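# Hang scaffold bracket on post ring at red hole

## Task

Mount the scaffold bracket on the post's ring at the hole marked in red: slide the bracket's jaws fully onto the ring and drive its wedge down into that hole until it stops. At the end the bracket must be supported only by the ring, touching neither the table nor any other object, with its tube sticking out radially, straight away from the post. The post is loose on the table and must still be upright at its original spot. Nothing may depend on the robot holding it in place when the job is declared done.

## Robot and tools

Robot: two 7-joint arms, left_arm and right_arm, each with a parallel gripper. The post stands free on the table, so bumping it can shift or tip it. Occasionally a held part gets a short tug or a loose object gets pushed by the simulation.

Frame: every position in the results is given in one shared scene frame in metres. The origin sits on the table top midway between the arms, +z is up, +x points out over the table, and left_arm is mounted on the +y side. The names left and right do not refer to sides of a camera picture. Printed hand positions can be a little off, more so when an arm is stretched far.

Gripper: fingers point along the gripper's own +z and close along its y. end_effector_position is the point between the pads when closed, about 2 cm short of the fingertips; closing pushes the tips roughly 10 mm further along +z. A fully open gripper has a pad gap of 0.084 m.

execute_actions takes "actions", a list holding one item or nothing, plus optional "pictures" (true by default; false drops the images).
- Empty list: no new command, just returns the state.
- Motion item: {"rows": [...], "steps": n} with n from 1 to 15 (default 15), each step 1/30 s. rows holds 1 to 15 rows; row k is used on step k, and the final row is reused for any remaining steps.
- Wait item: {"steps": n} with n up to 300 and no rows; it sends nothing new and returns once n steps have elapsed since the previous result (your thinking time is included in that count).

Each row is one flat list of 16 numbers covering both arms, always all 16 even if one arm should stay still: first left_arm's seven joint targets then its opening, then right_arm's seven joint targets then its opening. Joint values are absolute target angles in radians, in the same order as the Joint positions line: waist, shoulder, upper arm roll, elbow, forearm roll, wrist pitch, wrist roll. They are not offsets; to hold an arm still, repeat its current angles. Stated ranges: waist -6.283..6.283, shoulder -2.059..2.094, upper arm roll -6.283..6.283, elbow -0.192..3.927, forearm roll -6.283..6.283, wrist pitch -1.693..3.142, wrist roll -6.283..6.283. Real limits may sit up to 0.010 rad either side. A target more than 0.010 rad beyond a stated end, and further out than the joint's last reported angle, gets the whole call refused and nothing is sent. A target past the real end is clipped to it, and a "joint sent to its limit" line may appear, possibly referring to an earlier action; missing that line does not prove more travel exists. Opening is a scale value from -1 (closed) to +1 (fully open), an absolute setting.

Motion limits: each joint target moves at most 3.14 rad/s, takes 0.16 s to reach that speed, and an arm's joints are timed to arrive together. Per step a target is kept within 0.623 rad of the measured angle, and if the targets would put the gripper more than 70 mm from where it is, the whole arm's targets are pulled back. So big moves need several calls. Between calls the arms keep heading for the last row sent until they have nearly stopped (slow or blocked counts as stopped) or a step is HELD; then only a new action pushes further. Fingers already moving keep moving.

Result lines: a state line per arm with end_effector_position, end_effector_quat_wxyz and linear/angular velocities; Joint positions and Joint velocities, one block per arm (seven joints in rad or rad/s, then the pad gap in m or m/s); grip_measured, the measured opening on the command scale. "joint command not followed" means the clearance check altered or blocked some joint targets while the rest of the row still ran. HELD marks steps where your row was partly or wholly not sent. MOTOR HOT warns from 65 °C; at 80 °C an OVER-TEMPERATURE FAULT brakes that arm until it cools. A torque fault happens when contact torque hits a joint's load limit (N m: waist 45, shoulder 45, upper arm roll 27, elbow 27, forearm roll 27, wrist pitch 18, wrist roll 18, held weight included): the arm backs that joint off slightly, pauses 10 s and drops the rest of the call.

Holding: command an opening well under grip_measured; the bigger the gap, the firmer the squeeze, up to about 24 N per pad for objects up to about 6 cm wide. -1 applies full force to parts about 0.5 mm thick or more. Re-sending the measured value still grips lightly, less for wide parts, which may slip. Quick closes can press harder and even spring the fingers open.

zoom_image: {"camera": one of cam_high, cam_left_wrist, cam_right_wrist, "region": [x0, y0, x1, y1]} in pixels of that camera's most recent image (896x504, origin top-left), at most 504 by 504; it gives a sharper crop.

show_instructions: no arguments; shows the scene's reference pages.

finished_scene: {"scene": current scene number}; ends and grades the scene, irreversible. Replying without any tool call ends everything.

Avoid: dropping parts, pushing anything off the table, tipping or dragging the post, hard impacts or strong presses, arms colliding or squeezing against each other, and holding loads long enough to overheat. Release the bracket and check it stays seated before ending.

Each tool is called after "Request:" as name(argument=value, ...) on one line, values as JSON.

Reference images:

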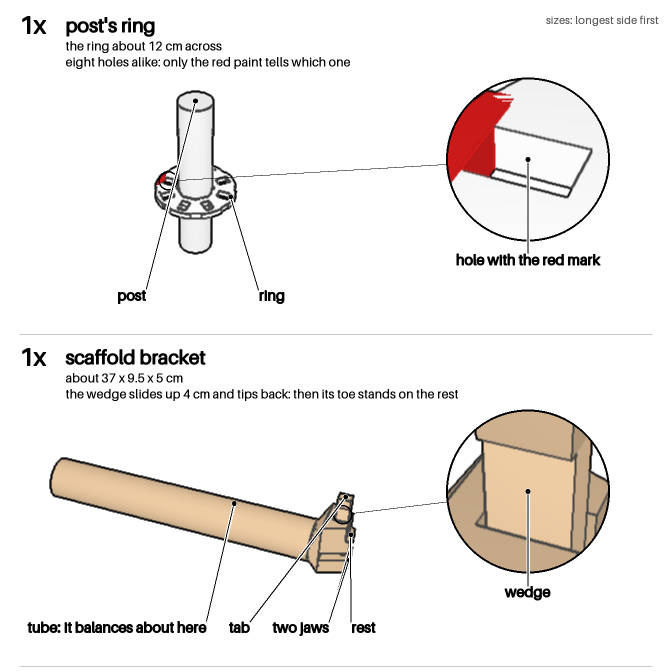

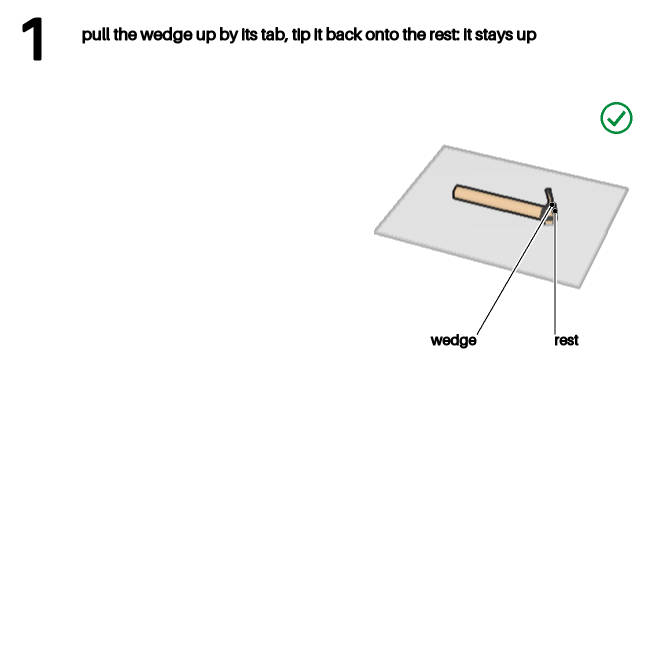

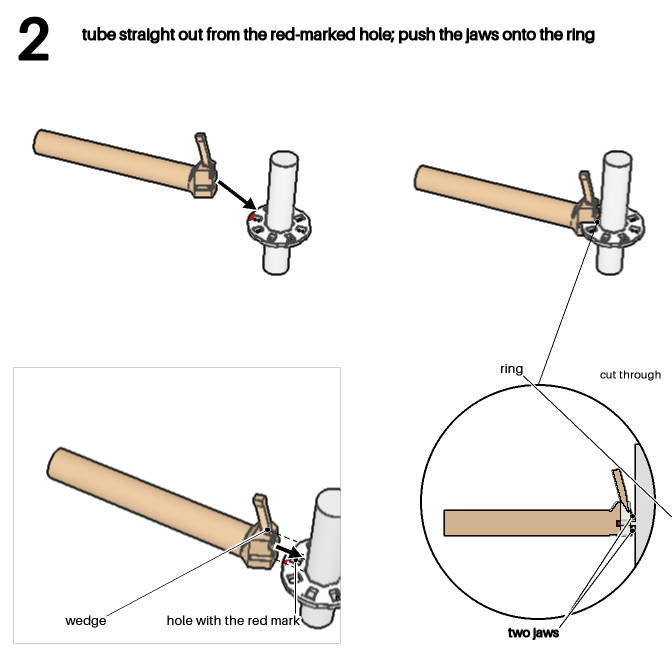

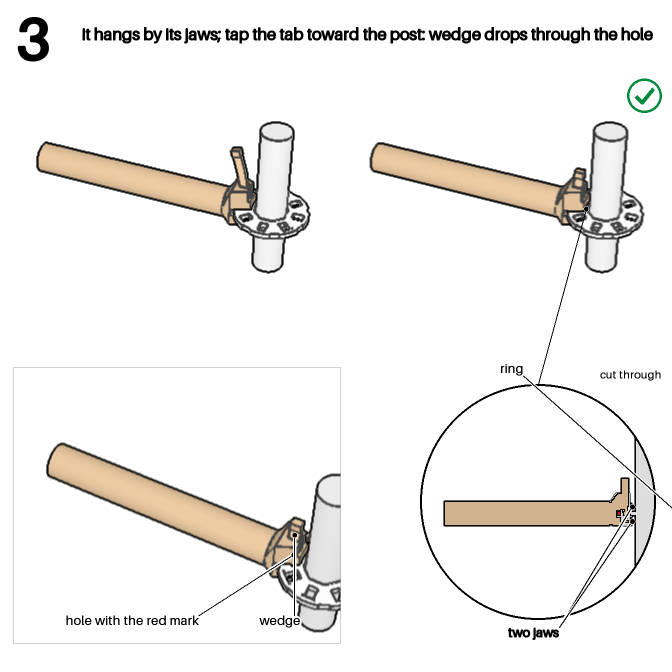

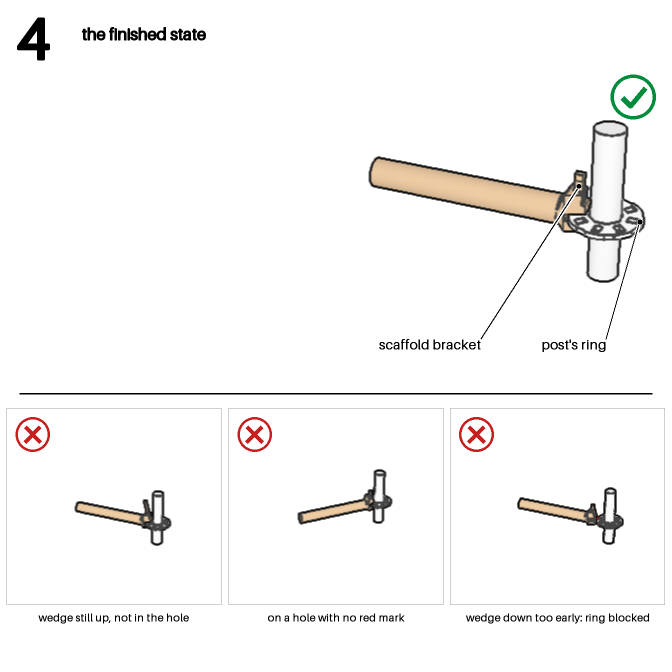

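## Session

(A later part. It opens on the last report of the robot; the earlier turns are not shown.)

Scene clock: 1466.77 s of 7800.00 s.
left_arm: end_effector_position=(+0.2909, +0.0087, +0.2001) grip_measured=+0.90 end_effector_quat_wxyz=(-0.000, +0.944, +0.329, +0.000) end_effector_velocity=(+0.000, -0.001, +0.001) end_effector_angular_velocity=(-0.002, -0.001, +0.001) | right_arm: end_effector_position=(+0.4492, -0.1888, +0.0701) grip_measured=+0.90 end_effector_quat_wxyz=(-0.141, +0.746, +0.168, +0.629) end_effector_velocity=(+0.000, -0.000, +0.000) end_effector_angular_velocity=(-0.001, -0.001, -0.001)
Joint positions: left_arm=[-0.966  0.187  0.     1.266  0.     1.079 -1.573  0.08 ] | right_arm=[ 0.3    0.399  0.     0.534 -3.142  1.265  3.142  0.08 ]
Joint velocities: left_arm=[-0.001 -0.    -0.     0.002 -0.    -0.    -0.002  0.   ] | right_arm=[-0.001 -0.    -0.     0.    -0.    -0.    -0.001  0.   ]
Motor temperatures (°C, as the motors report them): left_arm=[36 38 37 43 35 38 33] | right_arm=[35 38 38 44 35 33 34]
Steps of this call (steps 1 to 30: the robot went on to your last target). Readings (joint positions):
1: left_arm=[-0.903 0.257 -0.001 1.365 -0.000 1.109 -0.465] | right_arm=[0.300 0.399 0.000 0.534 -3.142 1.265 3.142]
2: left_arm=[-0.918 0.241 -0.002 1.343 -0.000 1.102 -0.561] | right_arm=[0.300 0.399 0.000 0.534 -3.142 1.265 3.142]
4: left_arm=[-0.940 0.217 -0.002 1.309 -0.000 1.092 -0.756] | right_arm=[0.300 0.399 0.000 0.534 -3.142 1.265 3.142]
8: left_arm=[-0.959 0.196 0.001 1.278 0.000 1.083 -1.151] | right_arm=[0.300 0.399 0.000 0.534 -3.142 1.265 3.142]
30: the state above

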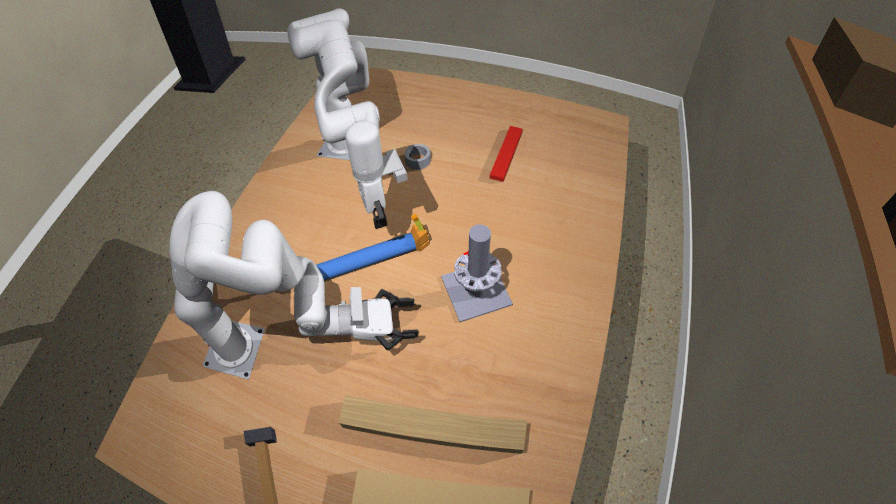

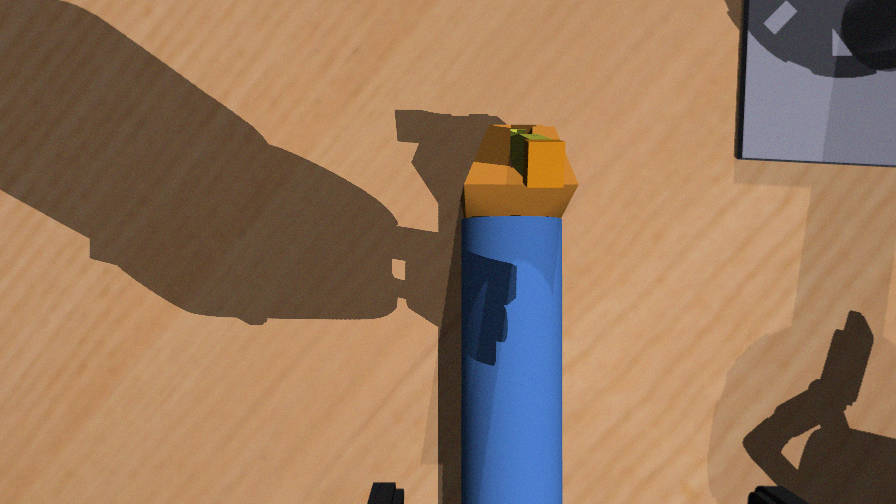

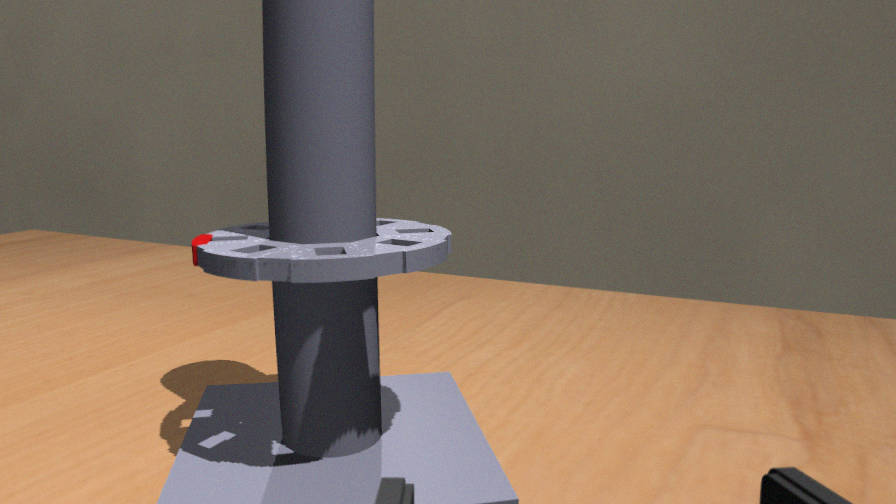

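Request:
execute_actions(actions=[{"rows": [[-0.9664,0.3738,0,1.1368,0,0.7630,-1.5734,0.9,0.3,0.3986,0,0.5336,-3.1416,1.265,3.1416,0.9]], "steps": 15}], pictures=false)

Request:
execute_actions(actions=[{"steps": 20}])

Scene clock: 1478.30 s of 7800.00 s.
left_arm: end_effector_position=(+0.2933, +0.0057, +0.0778) grip_measured=+0.90 end_effector_quat_wxyz=(-0.001, +0.944, +0.329, -0.000) end_effector_velocity=(+0.022, -0.030, +0.011) end_effector_angular_velocity=(-0.102, -0.080, -0.002) | right_arm: end_effector_position=(+0.4492, -0.1888, +0.0701) grip_measured=+0.90 end_effector_quat_wxyz=(-0.141, +0.746, +0.168, +0.629) end_effector_velocity=(-0.000, -0.000, -0.001) end_effector_angular_velocity=(-0.000, +0.001, -0.000)
Joint positions: left_arm=[-0.966  0.369  0.     1.14  -0.     0.773 -1.573  0.08 ] | right_arm=[ 0.3    0.399  0.     0.534 -3.142  1.265  3.142  0.08 ]
Joint velocities: left_arm=[-0.     0.01  -0.002  0.02   0.    -0.119 -0.     0.   ] | right_arm=[-0.001  0.001 -0.    -0.001 -0.     0.     0.     0.   ]
Motor temperatures (°C, as the motors report them): left_arm=[36 38 37 43 35 38 33] | right_arm=[35 38 38 44 35 33 34]
Steps of this call (steps 1 to 15: the robot went on to your last target; steps 16 to 90: nothing new was sent; then 8.03 s passed at rest; steps 91 to 105: all 15 steps of this action). Readings (joint positions):
91: left_arm=[-0.966 0.187 -0.000 1.266 -0.000 1.079 -1.574] | right_arm=[0.300 0.399 -0.000 0.534 -3.142 1.265 3.142]
92: left_arm=[-0.967 0.189 -0.000 1.265 0.000 1.074 -1.574] | right_arm=[0.300 0.399 -0.000 0.534 -3.142 1.265 3.142]
94: left_arm=[-0.967 0.209 -0.000 1.253 0.000 1.030 -1.573] | right_arm=[0.300 0.399 -0.000 0.534 -3.142 1.265 3.142]
98: left_arm=[-0.966 0.299 0.000 1.188 -0.000 0.893 -1.573] | right_arm=[0.300 0.399 -0.000 0.534 -3.142 1.265 3.142]
105: the state above

Scene clock: 1478.97 s of 7800.00 s.
left_arm: end_effector_position=(+0.2934, +0.0055, +0.0752) grip_measured=+0.90 end_effector_quat_wxyz=(+0.000, +0.944, +0.329, +0.000) end_effector_velocity=(-0.001, -0.000, -0.000) end_effector_angular_velocity=(+0.000, +0.001, -0.001) | right_arm: end_effector_position=(+0.4492, -0.1888, +0.0701) grip_measured=+0.90 end_effector_quat_wxyz=(-0.141, +0.746, +0.168, +0.629) end_effector_velocity=(-0.000, +0.000, +0.000) end_effector_angular_velocity=(+0.001, -0.000, -0.000)
Joint positions: left_arm=[-0.966  0.374 -0.     1.137  0.     0.763 -1.573  0.08 ] | right_arm=[ 0.3    0.399 -0.     0.534 -3.142  1.265  3.142  0.08 ]
Joint velocities: left_arm=[-0.     0.001 -0.001 -0.    -0.    -0.    -0.     0.   ] | right_arm=[ 0.001 -0.    -0.    -0.     0.001  0.     0.    -0.   ]
Motor temperatures (°C, as the motors report them): left_arm=[36 38 37 43 35 38 33] | right_arm=[35 38 38 44 35 33 34]
Steps of this call (steps 1 to 15: the robot went on to your last target; steps 16 to 20: nothing new was sent). Readings (joint positions):
1: left_arm=[-0.966 0.370 -0.000 1.140 0.000 0.769 -1.573] | right_arm=[0.300 0.399 -0.000 0.534 -3.142 1.265 3.142]
2: left_arm=[-0.966 0.370 -0.000 1.141 0.000 0.767 -1.573] | right_arm=[0.300 0.399 -0.000 0.534 -3.142 1.265 3.142]
4: left_arm=[-0.966 0.371 -0.000 1.140 0.000 0.765 -1.573] | right_arm=[0.300 0.399 -0.000 0.534 -3.142 1.265 3.142]
8: left_arm=[-0.966 0.373 -0.000 1.138 0.000 0.763 -1.573] | right_arm=[0.300 0.399 0.000 0.534 -3.142 1.265 3.142]
20: the state above
All arms were judged still, so your last target was given up. Only a new action makes them travel on or press farther. Fingers that are still opening or closing keep moving.

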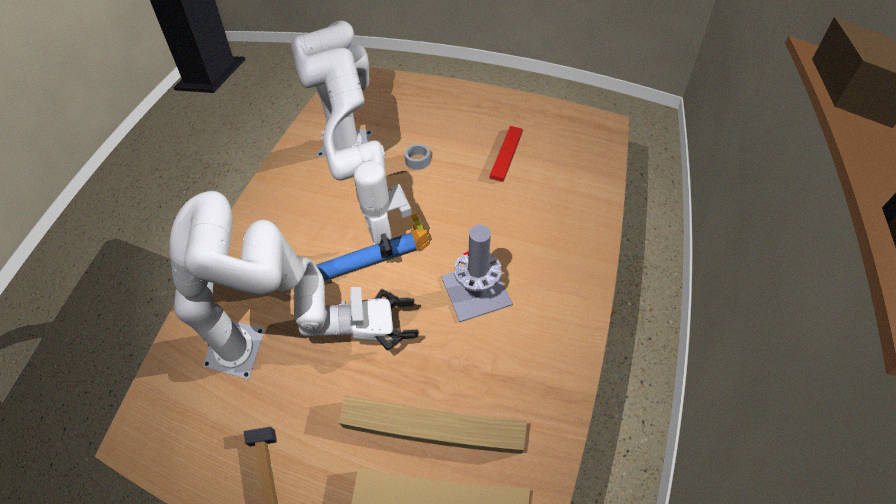

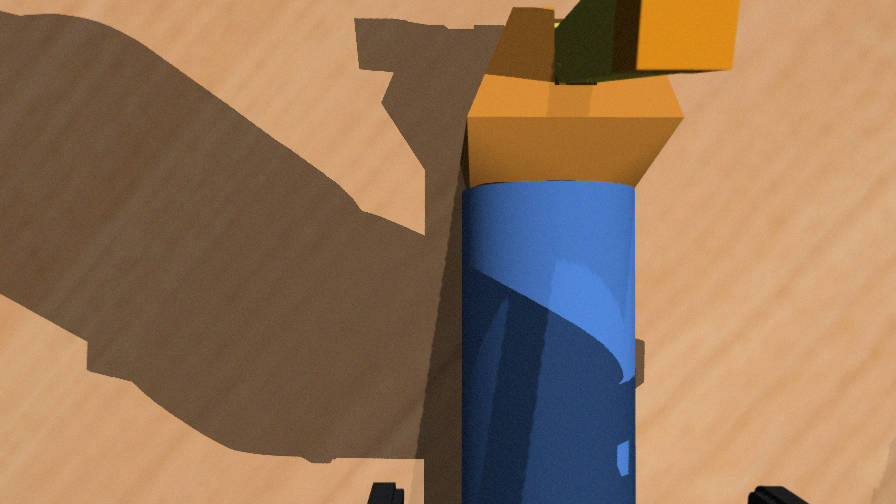

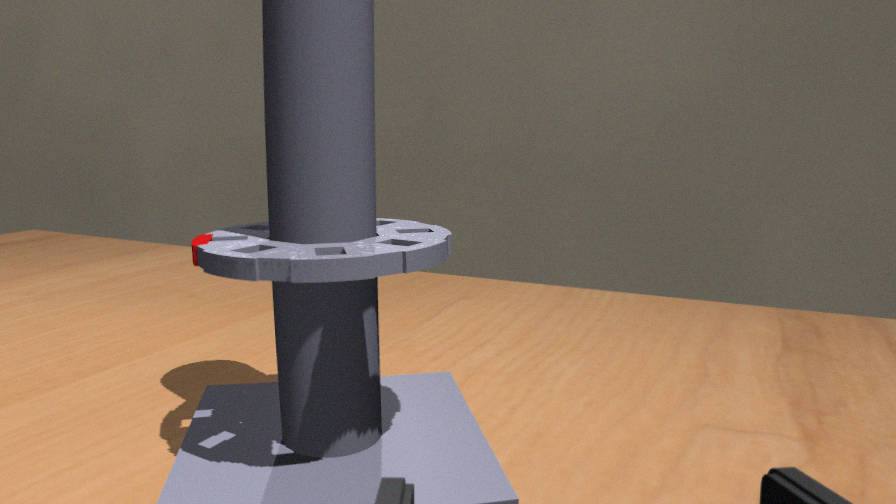

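Request:
execute_actions(actions=[{"rows": [[-0.9664,0.4662,0,1.1207,0,0.6545,-1.5734,0.9,0.3,0.3986,0,0.5336,-3.1416,1.265,3.1416,0.9]], "steps": 15}], pictures=false)

Request:
execute_actions(actions=[{"rows": [[-0.9664,0.4662,0,1.1207,0,0.6545,-1.5734,0.8,0.3,0.3986,0,0.5336,-3.1416,1.265,3.1416,0.9],[-0.9664,0.4662,0,1.1207,0,0.6545,-1.5734,0.7,0.3,0.3986,0,0.5336,-3.1416,1.265,3.1416,0.9],[-0.9664,0.4662,0,1.1207,0,0.6545,-1.5734,0.6,0.3,0.3986,0,0.5336,-3.1416,1.265,3.1416,0.9],[-0.9664,0.4662,0,1.1207,0,0.6545,-1.5734,0.5,0.3,0.3986,0,0.5336,-3.1416,1.265,3.1416,0.9],[-0.9664,0.4662,0,1.1207,0,0.6545,-1.5734,0.4,0.3,0.3986,0,0.5336,-3.1416,1.265,3.1416,0.9],[-0.9664,0.4662,0,1.1207,0,0.6545,-1.5734,0.3,0.3,0.3986,0,0.5336,-3.1416,1.265,3.1416,0.9]], "steps": 12}])

Scene clock: 1492.53 s of 7800.00 s.
left_arm: end_effector_position=(+0.2938, +0.0049, +0.0304) grip_measured=+0.90 end_effector_quat_wxyz=(+0.001, +0.944, +0.329, +0.000) end_effector_velocity=(-0.003, +0.005, -0.009) end_effector_angular_velocity=(+0.011, +0.009, +0.002) | right_arm: end_effector_position=(+0.4492, -0.1888, +0.0701) grip_measured=+0.90 end_effector_quat_wxyz=(-0.141, +0.746, +0.168, +0.629) end_effector_velocity=(-0.000, +0.000, +0.000) end_effector_angular_velocity=(-0.000, -0.001, +0.001)
Joint positions: left_arm=[-0.966  0.464 -0.     1.122  0.     0.655 -1.573  0.08 ] | right_arm=[ 0.3    0.399  0.     0.534 -3.142  1.265  3.142  0.08 ]
Joint velocities: left_arm=[ 0.001  0.012  0.001 -0.011  0.    -0.009 -0.001 -0.   ] | right_arm=[ 0.001 -0.     0.    -0.    -0.     0.    -0.     0.   ]
Motor temperatures (°C, as the motors report them): left_arm=[36 37 37 43 35 38 33] | right_arm=[35 38 38 44 35 33 34]
Steps of this call (steps 1 to 90: nothing new was sent; then 10.07 s passed at rest; steps 91 to 105: all 15 steps of this action). Readings (joint positions):
91: left_arm=[-0.966 0.374 -0.000 1.137 -0.000 0.763 -1.573] | right_arm=[0.300 0.399 0.000 0.534 -3.142 1.265 3.142]
92: left_arm=[-0.966 0.376 -0.000 1.137 0.000 0.758 -1.573] | right_arm=[0.300 0.399 0.000 0.534 -3.142 1.265 3.142]
94: left_arm=[-0.966 0.404 -0.000 1.136 0.000 0.720 -1.573] | right_arm=[0.300 0.399 -0.000 0.534 -3.142 1.265 3.142]
98: left_arm=[-0.966 0.460 0.000 1.117 -0.000 0.670 -1.573] | right_arm=[0.300 0.399 0.000 0.534 -3.142 1.265 3.142]
105: the state above

Scene clock: 1492.93 s of 7800.00 s.
left_arm: end_effector_position=(+0.2934, +0.0055, +0.0292) grip_measured=+0.29 end_effector_quat_wxyz=(+0.000, +0.944, +0.329, +0.000) end_effector_velocity=(-0.001, +0.001, -0.001) end_effector_angular_velocity=(+0.002, +0.002, +0.000) | right_arm: end_effector_position=(+0.4492, -0.1888, +0.0701) grip_measured=+0.90 end_effector_quat_wxyz=(-0.141, +0.746, +0.168, +0.629) end_effector_velocity=(-0.001, +0.001, -0.001) end_effector_angular_velocity=(-0.000, +0.001, +0.002)
Joint positions: left_arm=[-0.966  0.466 -0.     1.121  0.     0.655 -1.573  0.056] | right_arm=[ 0.3    0.399  0.     0.534 -3.142  1.265  3.142  0.08 ]
Joint velocities: left_arm=[ 0.     0.001 -0.    -0.002 -0.    -0.     0.    -0.   ] | right_arm=[ 0.001  0.001  0.001 -0.    -0.    -0.    -0.    -0.   ]
Motor temperatures (°C, as the motors report them): left_arm=[36 37 37 43 35 38 33] | right_arm=[35 38 38 44 35 33 34]
Steps of this call (steps 1 to 12: all 12 steps of this action). Readings (joint positions):
1: left_arm=[-0.966 0.465 -0.000 1.122 0.000 0.655 -1.573] | right_arm=[0.300 0.399 0.000 0.534 -3.142 1.265 3.142]
2: left_arm=[-0.966 0.465 -0.000 1.121 0.000 0.655 -1.573] | right_arm=[0.300 0.399 -0.000 0.534 -3.142 1.265 3.142]
4: left_arm=[-0.966 0.466 0.000 1.121 0.000 0.655 -1.573] | right_arm=[0.300 0.399 0.000 0.534 -3.142 1.265 3.142]
8: left_arm=[-0.966 0.466 -0.000 1.121 0.000 0.655 -1.573] | right_arm=[0.300 0.399 -0.000 0.534 -3.142 1.265 3.142]
12: the state above

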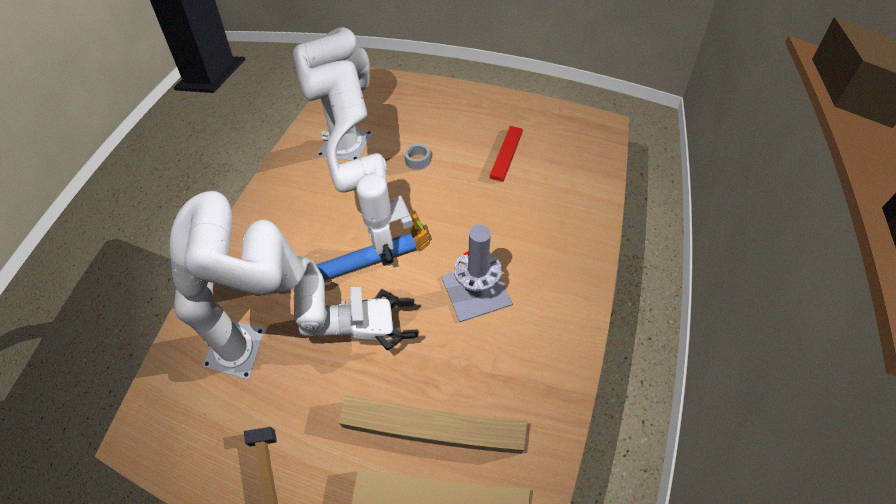

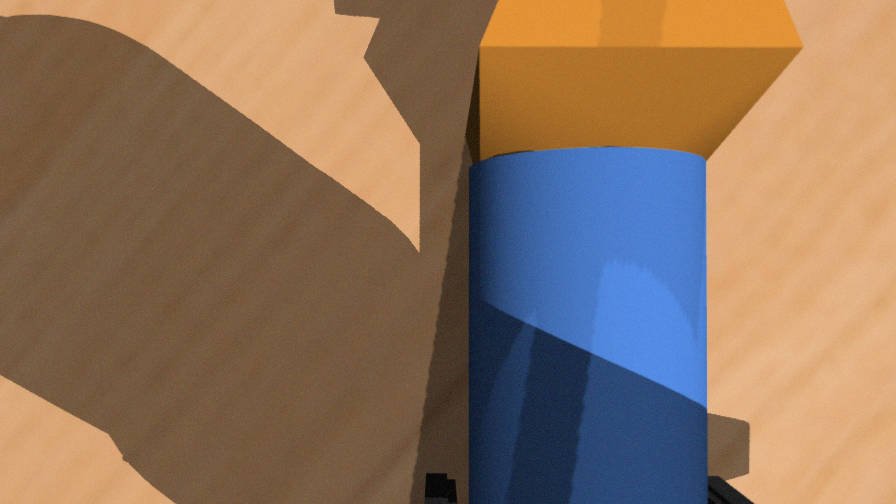

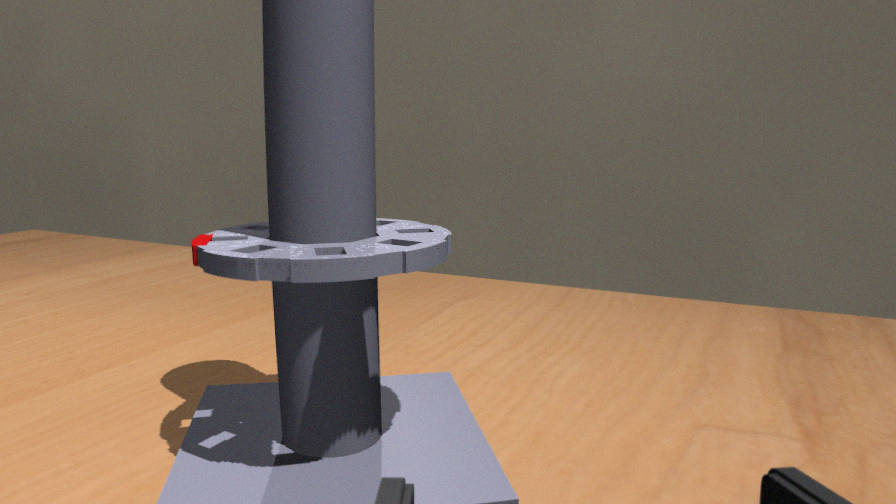

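Good position (junction ~150–160). Close.

Request:
execute_actions(actions=[{"rows": [[-0.9664,0.4662,0,1.1207,0,0.6545,-1.5734,0.25,0.3,0.3986,0,0.5336,-3.1416,1.265,3.1416,0.9],[-0.9664,0.4662,0,1.1207,0,0.6545,-1.5734,0.21,0.3,0.3986,0,0.5336,-3.1416,1.265,3.1416,0.9],[-0.9664,0.4662,0,1.1207,0,0.6545,-1.5734,0.17,0.3,0.3986,0,0.5336,-3.1416,1.265,3.1416,0.9],[-0.9664,0.4662,0,1.1207,0,0.6545,-1.5734,0.14,0.3,0.3986,0,0.5336,-3.1416,1.265,3.1416,0.9],[-0.9664,0.4662,0,1.1207,0,0.6545,-1.5734,0.11,0.3,0.3986,0,0.5336,-3.1416,1.265,3.1416,0.9],[-0.9664,0.4662,0,1.1207,0,0.6545,-1.5734,0.05,0.3,0.3986,0,0.5336,-3.1416,1.265,3.1416,0.9],[-0.9664,0.4662,0,1.1207,0,0.6545,-1.5734,-0.05,0.3,0.3986,0,0.5336,-3.1416,1.265,3.1416,0.9],[-0.9664,0.4662,0,1.1207,0,0.6545,-1.5734,-0.2,0.3,0.3986,0,0.5336,-3.1416,1.265,3.1416,0.9],[-0.9664,0.4662,0,1.1207,0,0.6545,-1.5734,-0.4,0.3,0.3986,0,0.5336,-3.1416,1.265,3.1416,0.9],[-0.9664,0.4662,0,1.1207,0,0.6545,-1.5734,-0.7,0.3,0.3986,0,0.5336,-3.1416,1.265,3.1416,0.9],[-0.9664,0.4662,0,1.1207,0,0.6545,-1.5734,-1,0.3,0.3986,0,0.5336,-3.1416,1.265,3.1416,0.9]], "steps": 15}], pictures=false)

Scene clock: 1506.70 s of 7800.00 s.
left_arm: end_effector_position=(+0.2933, +0.0057, +0.0291) grip_measured=+0.13 end_effector_quat_wxyz=(-0.000, +0.944, +0.329, -0.000) end_effector_velocity=(-0.000, -0.001, +0.000) end_effector_angular_velocity=(-0.001, -0.001, -0.001) | right_arm: end_effector_position=(+0.4492, -0.1888, +0.0701) grip_measured=+0.90 end_effector_quat_wxyz=(-0.141, +0.746, +0.168, +0.629) end_effector_velocity=(+0.000, -0.000, +0.000) end_effector_angular_velocity=(+0.001, -0.000, -0.001)
Joint positions: left_arm=[-0.966  0.466  0.     1.12  -0.     0.655 -1.574  0.05 ] | right_arm=[ 0.3    0.399 -0.     0.534 -3.142  1.265  3.142  0.08 ]
Joint velocities: left_arm=[-0.     0.    -0.     0.001  0.    -0.001  0.     0.   ] | right_arm=[-0.  0. -0.  0.  0.  0.  0.  0.]
Motor temperatures (°C, as the motors report them): left_arm=[36 37 37 42 35 38 33] | right_arm=[35 38 38 44 35 33 34]
Steps of this call (steps 1 to 15: the robot went on to your last target; steps 16 to 90: nothing new was sent; then 10.27 s passed at rest; steps 91 to 105: all 15 steps of this action). Readings (joint positions):
91: left_arm=[-0.966 0.466 0.000 1.121 -0.000 0.654 -1.573] | right_arm=[0.300 0.399 -0.000 0.534 -3.142 1.265 3.142]
92: left_arm=[-0.966 0.466 0.000 1.121 0.000 0.654 -1.573] | right_arm=[0.300 0.399 0.000 0.534 -3.142 1.265 3.142]
94: left_arm=[-0.966 0.466 0.000 1.121 -0.000 0.655 -1.573] | right_arm=[0.300 0.399 -0.000 0.534 -3.142 1.265 3.142]
98: left_arm=[-0.966 0.466 0.000 1.120 -0.000 0.655 -1.574] | right_arm=[0.300 0.399 0.000 0.534 -3.142 1.265 3.142]
105: the state above

Request:
execute_actions(actions=[{"rows": [[-0.9664,0.4642,0,1.1210,0,0.6568,-1.5734,-1,0.3,0.3986,0,0.5336,-3.1416,1.265,3.1416,0.9],[-0.9664,0.4612,0,1.1214,0,0.6602,-1.5734,-1,0.3,0.3986,0,0.5336,-3.1416,1.265,3.1416,0.9],[-0.9664,0.4570,0,1.1220,0,0.6650,-1.5734,-1,0.3,0.3986,0,0.5336,-3.1416,1.265,3.1416,0.9],[-0.9664,0.4515,0,1.1227,0,0.6712,-1.5734,-1,0.3,0.3986,0,0.5336,-3.1416,1.265,3.1416,0.9],[-0.9664,0.4450,0,1.1235,0,0.6785,-1.5734,-1,0.3,0.3986,0,0.5336,-3.1416,1.265,3.1416,0.9],[-0.9664,0.4380,0,1.1245,0,0.6865,-1.5734,-1,0.3,0.3986,0,0.5336,-3.1416,1.265,3.1416,0.9],[-0.9664,0.4310,0,1.1255,0,0.6945,-1.5734,-1,0.3,0.3986,0,0.5336,-3.1416,1.265,3.1416,0.9],[-0.9664,0.4240,0,1.1266,0,0.7026,-1.5734,-1,0.3,0.3986,0,0.5336,-3.1416,1.265,3.1416,0.9],[-0.9664,0.4170,0,1.1278,0,0.7108,-1.5734,-1,0.3,0.3986,0,0.5336,-3.1416,1.265,3.1416,0.9],[-0.9664,0.4100,0,1.1291,0,0.7191,-1.5734,-1,0.3,0.3986,0,0.5336,-3.1416,1.265,3.1416,0.9],[-0.9664,0.4030,0,1.1305,0,0.7275,-1.5734,-1,0.3,0.3986,0,0.5336,-3.1416,1.265,3.1416,0.9],[-0.9664,0.3960,0,1.1320,0,0.7360,-1.5734,-1,0.3,0.3986,0,0.5336,-3.1416,1.265,3.1416,0.9],[-0.9664,0.3886,0,1.1335,0,0.7449,-1.5734,-1,0.3,0.3986,0,0.5336,-3.1416,1.265,3.1416,0.9],[-0.9664,0.3812,0,1.1351,0,0.7539,-1.5734,-1,0.3,0.3986,0,0.5336,-3.1416,1.265,3.1416,0.9],[-0.9664,0.3738,0,1.1368,0,0.7630,-1.5734,-1,0.3,0.3986,0,0.5336,-3.1416,1.265,3.1416,0.9]], "steps": 15}], pictures=false)

Request:
execute_actions(actions=[{"rows": [[-0.9664,0.3668,0,1.1393,0,0.7725,-1.5734,-1,0.3,0.3986,0,0.5336,-3.1416,1.265,3.1416,0.9],[-0.9664,0.3598,0,1.1419,0,0.7821,-1.5734,-1,0.3,0.3986,0,0.5336,-3.1416,1.265,3.1416,0.9],[-0.9664,0.3528,0,1.1446,0,0.7918,-1.5734,-1,0.3,0.3986,0,0.5336,-3.1416,1.265,3.1416,0.9],[-0.9664,0.3458,0,1.1475,0,0.8017,-1.5734,-1,0.3,0.3986,0,0.5336,-3.1416,1.265,3.1416,0.9],[-0.9664,0.3388,0,1.1505,0,0.8117,-1.5734,-1,0.3,0.3986,0,0.5336,-3.1416,1.265,3.1416,0.9],[-0.9664,0.3318,0,1.1537,0,0.8219,-1.5734,-1,0.3,0.3986,0,0.5336,-3.1416,1.265,3.1416,0.9],[-0.9664,0.3248,0,1.1570,0,0.8322,-1.5734,-1,0.3,0.3986,0,0.5336,-3.1416,1.265,3.1416,0.9],[-0.9664,0.3180,0,1.1604,0,0.8424,-1.5734,-1,0.3,0.3986,0,0.5336,-3.1416,1.265,3.1416,0.9],[-0.9664,0.3120,0,1.1636,0,0.8516,-1.5734,-1,0.3,0.3986,0,0.5336,-3.1416,1.265,3.1416,0.9],[-0.9664,0.3072,0,1.1663,0,0.8591,-1.5734,-1,0.3,0.3986,0,0.5336,-3.1416,1.265,3.1416,0.9],[-0.9664,0.3040,0,1.1681,0,0.8641,-1.5734,-1,0.3,0.3986,0,0.5336,-3.1416,1.265,3.1416,0.9],[-0.9664,0.3020,0,1.1692,0,0.8671,-1.5734,-1,0.3,0.3986,0,0.5336,-3.1416,1.265,3.1416,0.9]], "steps": 15}])

Scene clock: 1547.40 s of 7800.00 s.
left_arm: end_effector_position=(+0.2937, +0.0051, +0.0633) grip_measured=+0.13 end_effector_quat_wxyz=(+0.000, +0.944, +0.329, +0.000) end_effector_velocity=(-0.004, +0.004, +0.106) end_effector_angular_velocity=(+0.007, +0.007, -0.000) | right_arm: end_effector_position=(+0.4492, -0.1888, +0.0701) grip_measured=+0.90 end_effector_quat_wxyz=(-0.141, +0.746, +0.168, +0.629) end_effector_velocity=(-0.000, +0.000, +0.000) end_effector_angular_velocity=(+0.000, -0.000, +0.001)
Joint positions: left_arm=[-0.966  0.397 -0.     1.132  0.     0.734 -1.573  0.05 ] | right_arm=[ 0.3    0.399 -0.     0.534 -3.142  1.265  3.142  0.08 ]
Joint velocities: left_arm=[-0.    -0.214 -0.002  0.035 -0.     0.259 -0.001 -0.   ] | right_arm=[ 0.001 -0.001 -0.     0.    -0.    -0.     0.     0.   ]
Motor temperatures (°C, as the motors report them): left_arm=[36 37 37 42 35 38 33] | right_arm=[35 38 38 44 35 33 34]
Steps of this call (steps 1 to 15: the robot went on to your last target; steps 16 to 90: nothing new was sent; then 37.20 s passed at rest; steps 91 to 105: all 15 steps of this action). Readings (joint positions):
91: left_arm=[-0.966 0.466 0.000 1.121 -0.000 0.654 -1.573] | right_arm=[0.300 0.399 0.000 0.534 -3.142 1.265 3.142]
92: left_arm=[-0.966 0.466 0.000 1.121 -0.000 0.655 -1.573] | right_arm=[0.300 0.399 0.000 0.534 -3.142 1.265 3.142]
94: left_arm=[-0.966 0.464 -0.000 1.120 0.000 0.659 -1.573] | right_arm=[0.300 0.399 -0.000 0.534 -3.142 1.265 3.142]
98: left_arm=[-0.966 0.449 -0.000 1.117 0.000 0.682 -1.573] | right_arm=[0.300 0.399 0.000 0.534 -3.142 1.265 3.142]
105: the state above

Scene clock: 1547.90 s of 7800.00 s.
left_arm: end_effector_position=(+0.2940, +0.0048, +0.1158) grip_measured=+0.13 end_effector_quat_wxyz=(+0.002, +0.944, +0.329, +0.001) end_effector_velocity=(-0.001, +0.002, +0.027) end_effector_angular_velocity=(+0.004, +0.003, -0.000) | right_arm: end_effector_position=(+0.4492, -0.1888, +0.0701) grip_measured=+0.90 end_effector_quat_wxyz=(-0.141, +0.746, +0.168, +0.629) end_effector_velocity=(+0.000, -0.000, -0.000) end_effector_angular_velocity=(-0.001, -0.000, -0.000)
Joint positions: left_arm=[-0.966  0.305 -0.     1.168  0.     0.86  -1.573  0.05 ] | right_arm=[ 0.3    0.399  0.     0.534 -3.142  1.265  3.142  0.08 ]
Joint velocities: left_arm=[-0.    -0.045  0.001  0.023  0.     0.073  0.    -0.   ] | right_arm=[-0.001  0.     0.    -0.    -0.001 -0.    -0.001  0.   ]
Motor temperatures (°C, as the motors report them): left_arm=[36 37 37 42 35 38 33] | right_arm=[35 38 38 44 35 33 34]
Steps of this call (steps 1 to 15: all 15 steps of this action). Readings (joint positions):
1: left_arm=[-0.966 0.390 -0.000 1.134 0.000 0.743 -1.573] | right_arm=[0.300 0.399 0.000 0.534 -3.142 1.265 3.142]
2: left_arm=[-0.966 0.383 -0.000 1.135 0.000 0.752 -1.573] | right_arm=[0.300 0.399 0.000 0.534 -3.142 1.265 3.142]
4: left_arm=[-0.966 0.369 -0.000 1.139 0.000 0.771 -1.573] | right_arm=[0.300 0.399 0.000 0.534 -3.142 1.265 3.142]
8: left_arm=[-0.966 0.341 0.000 1.150 -0.000 0.809 -1.573] | right_arm=[0.300 0.399 -0.000 0.534 -3.142 1.265 3.142]
15: the state above

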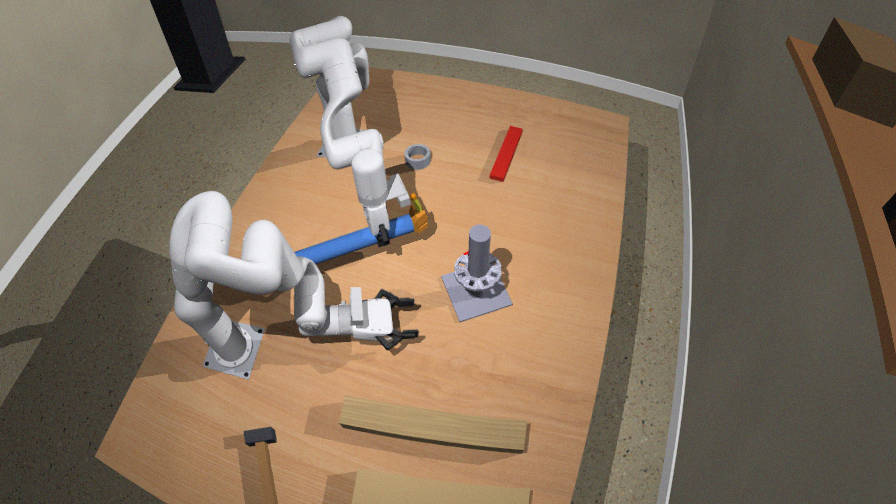

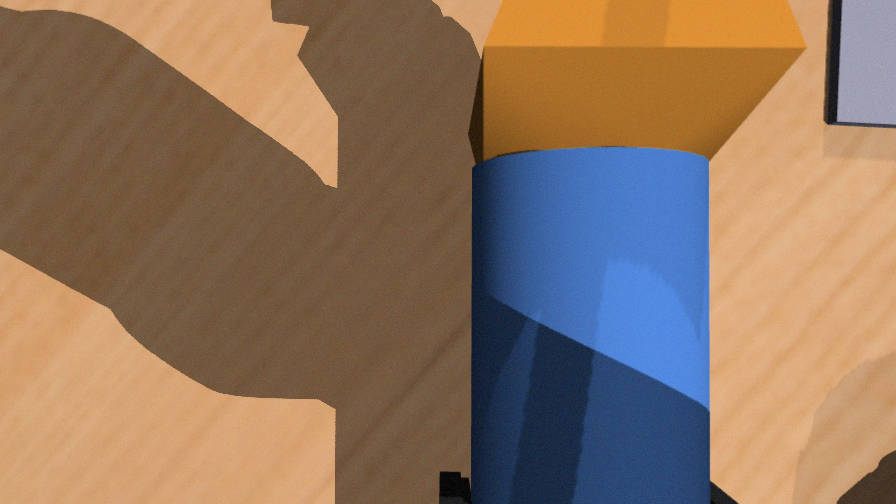

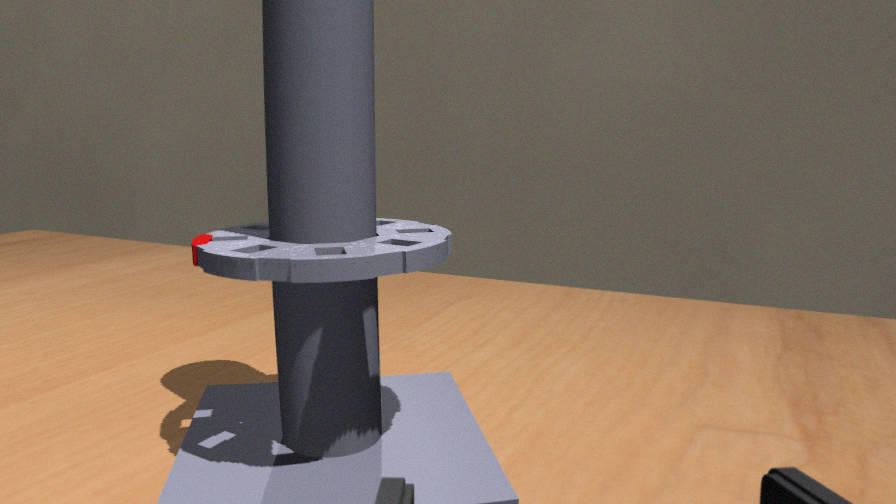

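Request:
execute_actions(actions=[{"rows": [[-0.9660,0.3021,0,1.1693,0,0.8671,-1.5711,-1,0.3,0.3986,0,0.5336,-3.1416,1.265,3.1416,0.9],[-0.9646,0.3022,0,1.1695,0,0.8672,-1.5639,-1,0.3,0.3986,0,0.5336,-3.1416,1.265,3.1416,0.9],[-0.9623,0.3025,0,1.1699,0,0.8673,-1.5523,-1,0.3,0.3986,0,0.5336,-3.1416,1.265,3.1416,0.9],[-0.9592,0.3029,0,1.1705,0,0.8675,-1.5358,-1,0.3,0.3986,0,0.5336,-3.1416,1.265,3.1416,0.9],[-0.9551,0.3033,0,1.1712,0,0.8677,-1.5148,-1,0.3,0.3986,0,0.5336,-3.1416,1.265,3.1416,0.9],[-0.9503,0.3039,0,1.1720,0,0.8680,-1.4896,-1,0.3,0.3986,0,0.5336,-3.1416,1.265,3.1416,0.9],[-0.9446,0.3046,0,1.1730,0,0.8683,-1.4600,-1,0.3,0.3986,0,0.5336,-3.1416,1.265,3.1416,0.9],[-0.9381,0.3054,0,1.1741,0,0.8687,-1.4261,-1,0.3,0.3986,0,0.5336,-3.1416,1.265,3.1416,0.9],[-0.9308,0.3062,0,1.1754,0,0.8690,-1.3882,-1,0.3,0.3986,0,0.5336,-3.1416,1.265,3.1416,0.9],[-0.9228,0.3072,0,1.1768,0,0.8695,-1.3466,-1,0.3,0.3986,0,0.5336,-3.1416,1.265,3.1416,0.9],[-0.9141,0.3082,0,1.1783,0,0.8700,-1.3014,-1,0.3,0.3986,0,0.5336,-3.1416,1.265,3.1416,0.9],[-0.9047,0.3093,0,1.1799,0,0.8705,-1.2527,-1,0.3,0.3986,0,0.5336,-3.1416,1.265,3.1416,0.9],[-0.8947,0.3105,0,1.1816,0,0.8710,-1.2008,-1,0.3,0.3986,0,0.5336,-3.1416,1.265,3.1416,0.9],[-0.8842,0.3118,0,1.1835,0,0.8716,-1.1461,-1,0.3,0.3986,0,0.5336,-3.1416,1.265,3.1416,0.9],[-0.8732,0.3131,0,1.1854,0,0.8722,-1.0887,-1,0.3,0.3986,0,0.5336,-3.1416,1.265,3.1416,0.9]], "steps": 15}], pictures=false)

Request:
execute_actions(actions=[{"rows": [[-0.8617,0.3145,0,1.1874,0,0.8728,-1.0290,-1,0.3,0.3986,0,0.5336,-3.1416,1.265,3.1416,0.9],[-0.8498,0.3159,0,1.1894,0,0.8735,-0.9671,-1,0.3,0.3986,0,0.5336,-3.1416,1.265,3.1416,0.9],[-0.8376,0.3173,0,1.1916,0,0.8741,-0.9035,-1,0.3,0.3986,0,0.5336,-3.1416,1.265,3.1416,0.9],[-0.8251,0.3188,0,1.1937,0,0.8748,-0.8386,-1,0.3,0.3986,0,0.5336,-3.1416,1.265,3.1416,0.9],[-0.8124,0.3203,0,1.1959,0,0.8755,-0.7723,-1,0.3,0.3986,0,0.5336,-3.1416,1.265,3.1416,0.9],[-0.7995,0.3219,0,1.1982,0,0.8762,-0.7054,-1,0.3,0.3986,0,0.5336,-3.1416,1.265,3.1416,0.9],[-0.7865,0.3234,0,1.2004,0,0.8769,-0.6377,-1,0.3,0.3986,0,0.5336,-3.1416,1.265,3.1416,0.9],[-0.7735,0.3250,0,1.2027,0,0.8777,-0.5703,-1,0.3,0.3986,0,0.5336,-3.1416,1.265,3.1416,0.9],[-0.7605,0.3265,0,1.2049,0,0.8784,-0.5026,-1,0.3,0.3986,0,0.5336,-3.1416,1.265,3.1416,0.9],[-0.7476,0.3281,0,1.2072,0,0.8791,-0.4357,-1,0.3,0.3986,0,0.5336,-3.1416,1.265,3.1416,0.9],[-0.7349,0.3296,0,1.2094,0,0.8798,-0.3694,-1,0.3,0.3986,0,0.5336,-3.1416,1.265,3.1416,0.9],[-0.7224,0.3311,0,1.2115,0,0.8805,-0.3045,-1,0.3,0.3986,0,0.5336,-3.1416,1.265,3.1416,0.9],[-0.7102,0.3325,0,1.2137,0,0.8811,-0.2409,-1,0.3,0.3986,0,0.5336,-3.1416,1.265,3.1416,0.9],[-0.6983,0.3339,0,1.2157,0,0.8818,-0.1790,-1,0.3,0.3986,0,0.5336,-3.1416,1.265,3.1416,0.9],[-0.6868,0.3353,0,1.2177,0,0.8824,-0.1193,-1,0.3,0.3986,0,0.5336,-3.1416,1.265,3.1416,0.9]], "steps": 15}], pictures=false)

Request:
execute_actions(actions=[{"rows": [[-0.6758,0.3366,0,1.2196,0,0.8830,-0.0619,-1,0.31,0.3986,0,0.5336,-3.1416,1.265,3.1416,0.9],[-0.6653,0.3379,0,1.2215,0,0.8836,-0.0072,-1,0.32,0.3986,0,0.5336,-3.1416,1.265,3.1416,0.9],[-0.6553,0.3391,0,1.2232,0,0.8841,0.0447,-1,0.33,0.3986,0,0.5336,-3.1416,1.265,3.1416,0.9],[-0.6459,0.3402,0,1.2248,0,0.8846,0.0934,-1,0.34,0.3986,0,0.5336,-3.1416,1.265,3.1416,0.9],[-0.6372,0.3412,0,1.2263,0,0.8851,0.1386,-1,0.35,0.3986,0,0.5336,-3.1416,1.265,3.1416,0.9],[-0.6292,0.3422,0,1.2277,0,0.8856,0.1802,-1,0.36,0.3986,0,0.5336,-3.1416,1.265,3.1416,0.9],[-0.6219,0.3430,0,1.2290,0,0.8859,0.2181,-1,0.37,0.3986,0,0.5336,-3.1416,1.265,3.1416,0.9],[-0.6154,0.3438,0,1.2301,0,0.8863,0.2520,-1,0.38,0.3986,0,0.5336,-3.1416,1.265,3.1416,0.9],[-0.6097,0.3445,0,1.2311,0,0.8866,0.2816,-1,0.39,0.3986,0,0.5336,-3.1416,1.265,3.1416,0.9],[-0.6049,0.3451,0,1.2319,0,0.8869,0.3068,-1,0.40,0.3986,0,0.5336,-3.1416,1.265,3.1416,0.9],[-0.6008,0.3455,0,1.2326,0,0.8871,0.3278,-1,0.41,0.3986,0,0.5336,-3.1416,1.265,3.1416,0.9],[-0.5977,0.3459,0,1.2332,0,0.8873,0.3443,-1,0.42,0.3986,0,0.5336,-3.1416,1.265,3.1416,0.9],[-0.5954,0.3462,0,1.2336,0,0.8874,0.3559,-1,0.425,0.3986,0,0.5336,-3.1416,1.265,3.1416,0.9],[-0.5940,0.3463,0,1.2338,0,0.8875,0.3631,-1,0.428,0.3986,0,0.5336,-3.1416,1.265,3.1416,0.9],[-0.5936,0.3464,0,1.2339,0,0.8875,0.3654,-1,0.428,0.3986,0,0.5336,-3.1416,1.265,3.1416,0.9]], "steps": 15}], pictures=false)

Request:
execute_actions(actions=[{"steps": 20}])

Scene clock: 1598.03 s of 7800.00 s.
left_arm: end_effector_position=(+0.3169, +0.0223, +0.1172) grip_measured=+0.13 end_effector_quat_wxyz=(+0.000, +0.976, +0.219, +0.000) end_effector_velocity=(+0.107, +0.081, +0.000) end_effector_angular_velocity=(-0.000, -0.000, -1.045) | right_arm: end_effector_position=(+0.4492, -0.1888, +0.0701) grip_measured=+0.90 end_effector_quat_wxyz=(-0.141, +0.746, +0.168, +0.629) end_effector_velocity=(-0.000, -0.000, +0.000) end_effector_angular_velocity=(-0.002, -0.001, +0.000)
Joint positions: left_arm=[-0.912  0.309  0.     1.179  0.     0.87  -1.289  0.05 ] | right_arm=[ 0.3    0.399  0.     0.534 -3.142  1.265  3.142  0.08 ]
Joint velocities: left_arm=[ 0.253  0.03   0.001  0.044 -0.     0.014  1.299 -0.   ] | right_arm=[-0.    -0.001  0.    -0.     0.    -0.    -0.002  0.   ]
Motor temperatures (°C, as the motors report them): left_arm=[36 38 37 46 35 39 33] | right_arm=[35 38 38 44 35 33 34]
Steps of this call (steps 1 to 15: the robot went on to your last target; steps 16 to 90: nothing new was sent; then 46.63 s passed at rest; steps 91 to 105: all 15 steps of this action). Readings (joint positions):
91: left_arm=[-0.966 0.302 -0.000 1.169 0.000 0.867 -1.573] | right_arm=[0.300 0.399 -0.000 0.534 -3.142 1.265 3.142]
92: left_arm=[-0.966 0.302 -0.000 1.169 -0.000 0.867 -1.573] | right_arm=[0.300 0.399 -0.000 0.534 -3.142 1.265 3.142]
94: left_arm=[-0.965 0.302 -0.000 1.169 -0.000 0.867 -1.565] | right_arm=[0.300 0.399 -0.000 0.534 -3.142 1.265 3.142]
98: left_arm=[-0.955 0.303 -0.001 1.171 -0.000 0.868 -1.513] | right_arm=[0.300 0.399 -0.000 0.534 -3.142 1.265 3.142]
105: the state above

Scene clock: 1598.53 s of 7800.00 s.
left_arm: end_effector_position=(+0.3840, +0.0828, +0.1172) grip_measured=+0.13 end_effector_quat_wxyz=(-0.000, +0.991, -0.135, +0.000) end_effector_velocity=(+0.137, +0.147, +0.000) end_effector_angular_velocity=(+0.001, -0.000, -1.563) | right_arm: end_effector_position=(+0.4492, -0.1888, +0.0701) grip_measured=+0.90 end_effector_quat_wxyz=(-0.141, +0.746, +0.168, +0.629) end_effector_velocity=(-0.000, +0.000, -0.000) end_effector_angular_velocity=(-0.001, -0.000, +0.000)
Joint positions: left_arm=[-0.742  0.329  0.     1.208  0.     0.879 -0.407  0.05 ] | right_arm=[ 0.3    0.399 -0.     0.534 -3.142  1.265  3.142  0.08 ]
Joint velocities: left_arm=[ 0.375  0.044  0.001  0.065  0.     0.021  1.939 -0.   ] | right_arm=[ 0.    -0.    -0.    -0.    -0.    -0.    -0.001  0.   ]
Motor temperatures (°C, as the motors report them): left_arm=[36 38 37 46 35 39 33] | right_arm=[35 38 38 44 35 33 34]
Steps of this call (steps 1 to 15: all 15 steps of this action). Readings (joint positions):
1: left_arm=[-0.903 0.310 0.000 1.180 0.000 0.871 -1.244] | right_arm=[0.300 0.399 -0.000 0.534 -3.142 1.265 3.142]
2: left_arm=[-0.894 0.311 0.000 1.182 0.000 0.871 -1.196] | right_arm=[0.300 0.399 -0.000 0.534 -3.142 1.265 3.142]
4: left_arm=[-0.874 0.313 0.000 1.185 0.000 0.872 -1.092] | right_arm=[0.300 0.399 0.000 0.534 -3.142 1.265 3.142]
8: left_arm=[-0.829 0.318 0.000 1.193 0.000 0.875 -0.859] | right_arm=[0.300 0.399 0.000 0.534 -3.142 1.265 3.142]
15: the state above

Scene clock: 1599.03 s of 7800.00 s.
left_arm: end_effector_position=(+0.4312, +0.1412, +0.1171) grip_measured=+0.13 end_effector_quat_wxyz=(-0.000, +0.910, -0.415, -0.000) end_effector_velocity=(+0.033, +0.046, +0.001) end_effector_angular_velocity=(-0.001, -0.001, -0.445) | right_arm: end_effector_position=(+0.4206, -0.1364, +0.0701) grip_measured=+0.90 end_effector_quat_wxyz=(-0.177, +0.735, +0.210, +0.619) end_effector_velocity=(-0.055, +0.088, -0.000) end_effector_angular_velocity=(+0.001, +0.002, +0.198)
Joint positions: left_arm=[-0.602  0.345  0.001  1.232  0.     0.887  0.317  0.05 ] | right_arm=[ 0.414  0.399  0.001  0.534 -3.142  1.265  3.142  0.08 ]
Joint velocities: left_arm=[ 0.105  0.012 -0.     0.02  -0.     0.006  0.55  -0.   ] | right_arm=[ 0.186 -0.     0.012 -0.001 -0.001 -0.    -0.003  0.   ]
Motor temperatures (°C, as the motors report them): left_arm=[36 38 37 46 35 39 33] | right_arm=[35 38 38 44 35 33 34]
Steps of this call (steps 1 to 15: all 15 steps of this action). Readings (joint positions):
1: left_arm=[-0.729 0.330 0.000 1.210 0.000 0.880 -0.342] | right_arm=[0.300 0.399 -0.000 0.534 -3.142 1.265 3.142]
2: left_arm=[-0.717 0.332 0.000 1.212 0.000 0.881 -0.279] | right_arm=[0.302 0.399 -0.001 0.534 -3.142 1.265 3.142]
4: left_arm=[-0.693 0.335 0.000 1.217 0.000 0.882 -0.155] | right_arm=[0.313 0.399 -0.001 0.534 -3.141 1.265 3.142]
8: left_arm=[-0.650 0.340 0.001 1.224 0.000 0.884 0.067] | right_arm=[0.349 0.399 0.000 0.534 -3.142 1.265 3.142]
15: the state above

Scene clock: 1599.70 s of 7800.00 s.
left_arm: end_effector_position=(+0.4337, +0.1446, +0.1171) grip_measured=+0.13 end_effector_quat_wxyz=(+0.000, +0.901, -0.433, -0.000) end_effector_velocity=(+0.000, -0.000, +0.000) end_effector_angular_velocity=(-0.000, -0.000, -0.001) | right_arm: end_effector_position=(+0.4170, -0.1307, +0.0701) grip_measured=+0.90 end_effector_quat_wxyz=(-0.181, +0.734, +0.215, +0.618) end_effector_velocity=(-0.000, +0.000, -0.000) end_effector_angular_velocity=(+0.002, +0.001, +0.000)
Joint positions: left_arm=[-0.594  0.346 -0.     1.234 -0.     0.888  0.365  0.05 ] | right_arm=[ 0.428  0.399 -0.     0.534 -3.142  1.265  3.142  0.08 ]
Joint velocities: left_arm=[-0.    -0.     0.     0.    -0.    -0.     0.001 -0.   ] | right_arm=[ 0.001 -0.     0.    -0.     0.     0.     0.002  0.   ]
Motor temperatures (°C, as the motors report them): left_arm=[36 38 37 46 35 39 33] | right_arm=[35 38 38 44 35 33 34]
Steps of this call (steps 1 to 20: the robot went on to your last target). Readings (joint positions):
1: left_arm=[-0.599 0.346 0.001 1.233 0.000 0.887 0.332] | right_arm=[0.419 0.399 0.001 0.534 -3.142 1.265 3.142]
2: left_arm=[-0.597 0.346 0.001 1.233 0.000 0.887 0.343] | right_arm=[0.422 0.399 0.001 0.534 -3.142 1.265 3.142]
4: left_arm=[-0.596 0.346 -0.000 1.233 -0.000 0.887 0.355] | right_arm=[0.425 0.399 0.000 0.534 -3.142 1.265 3.142]
8: left_arm=[-0.595 0.346 -0.001 1.234 -0.000 0.888 0.363] | right_arm=[0.427 0.399 -0.000 0.534 -3.142 1.265 3.142]
20: the state above

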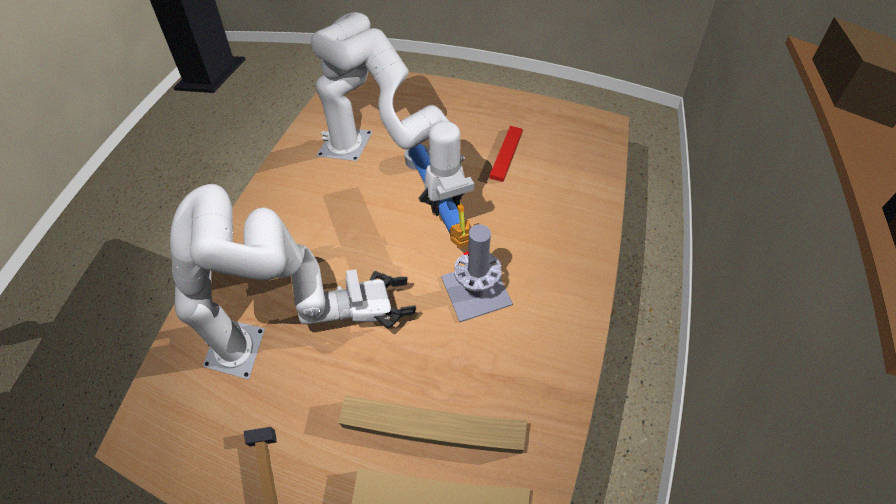

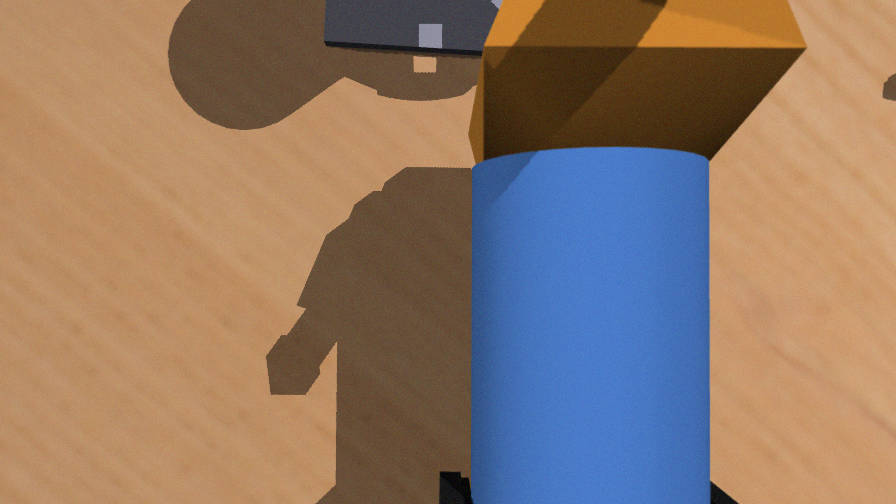

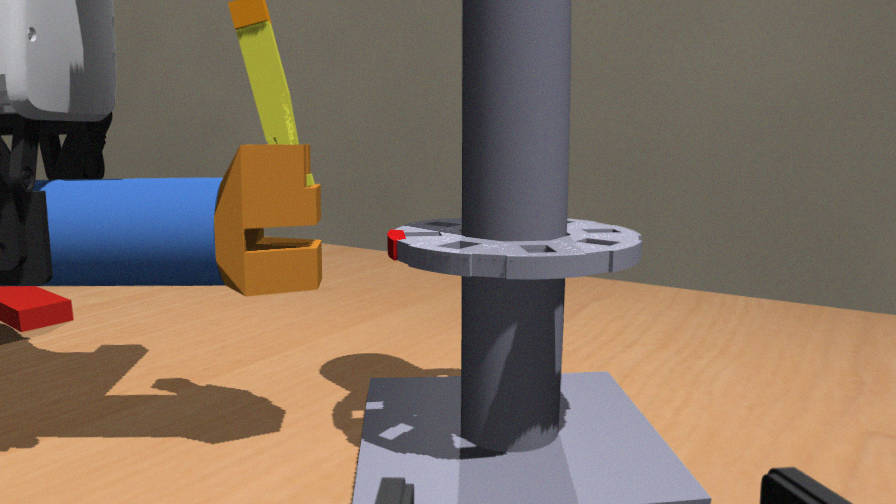

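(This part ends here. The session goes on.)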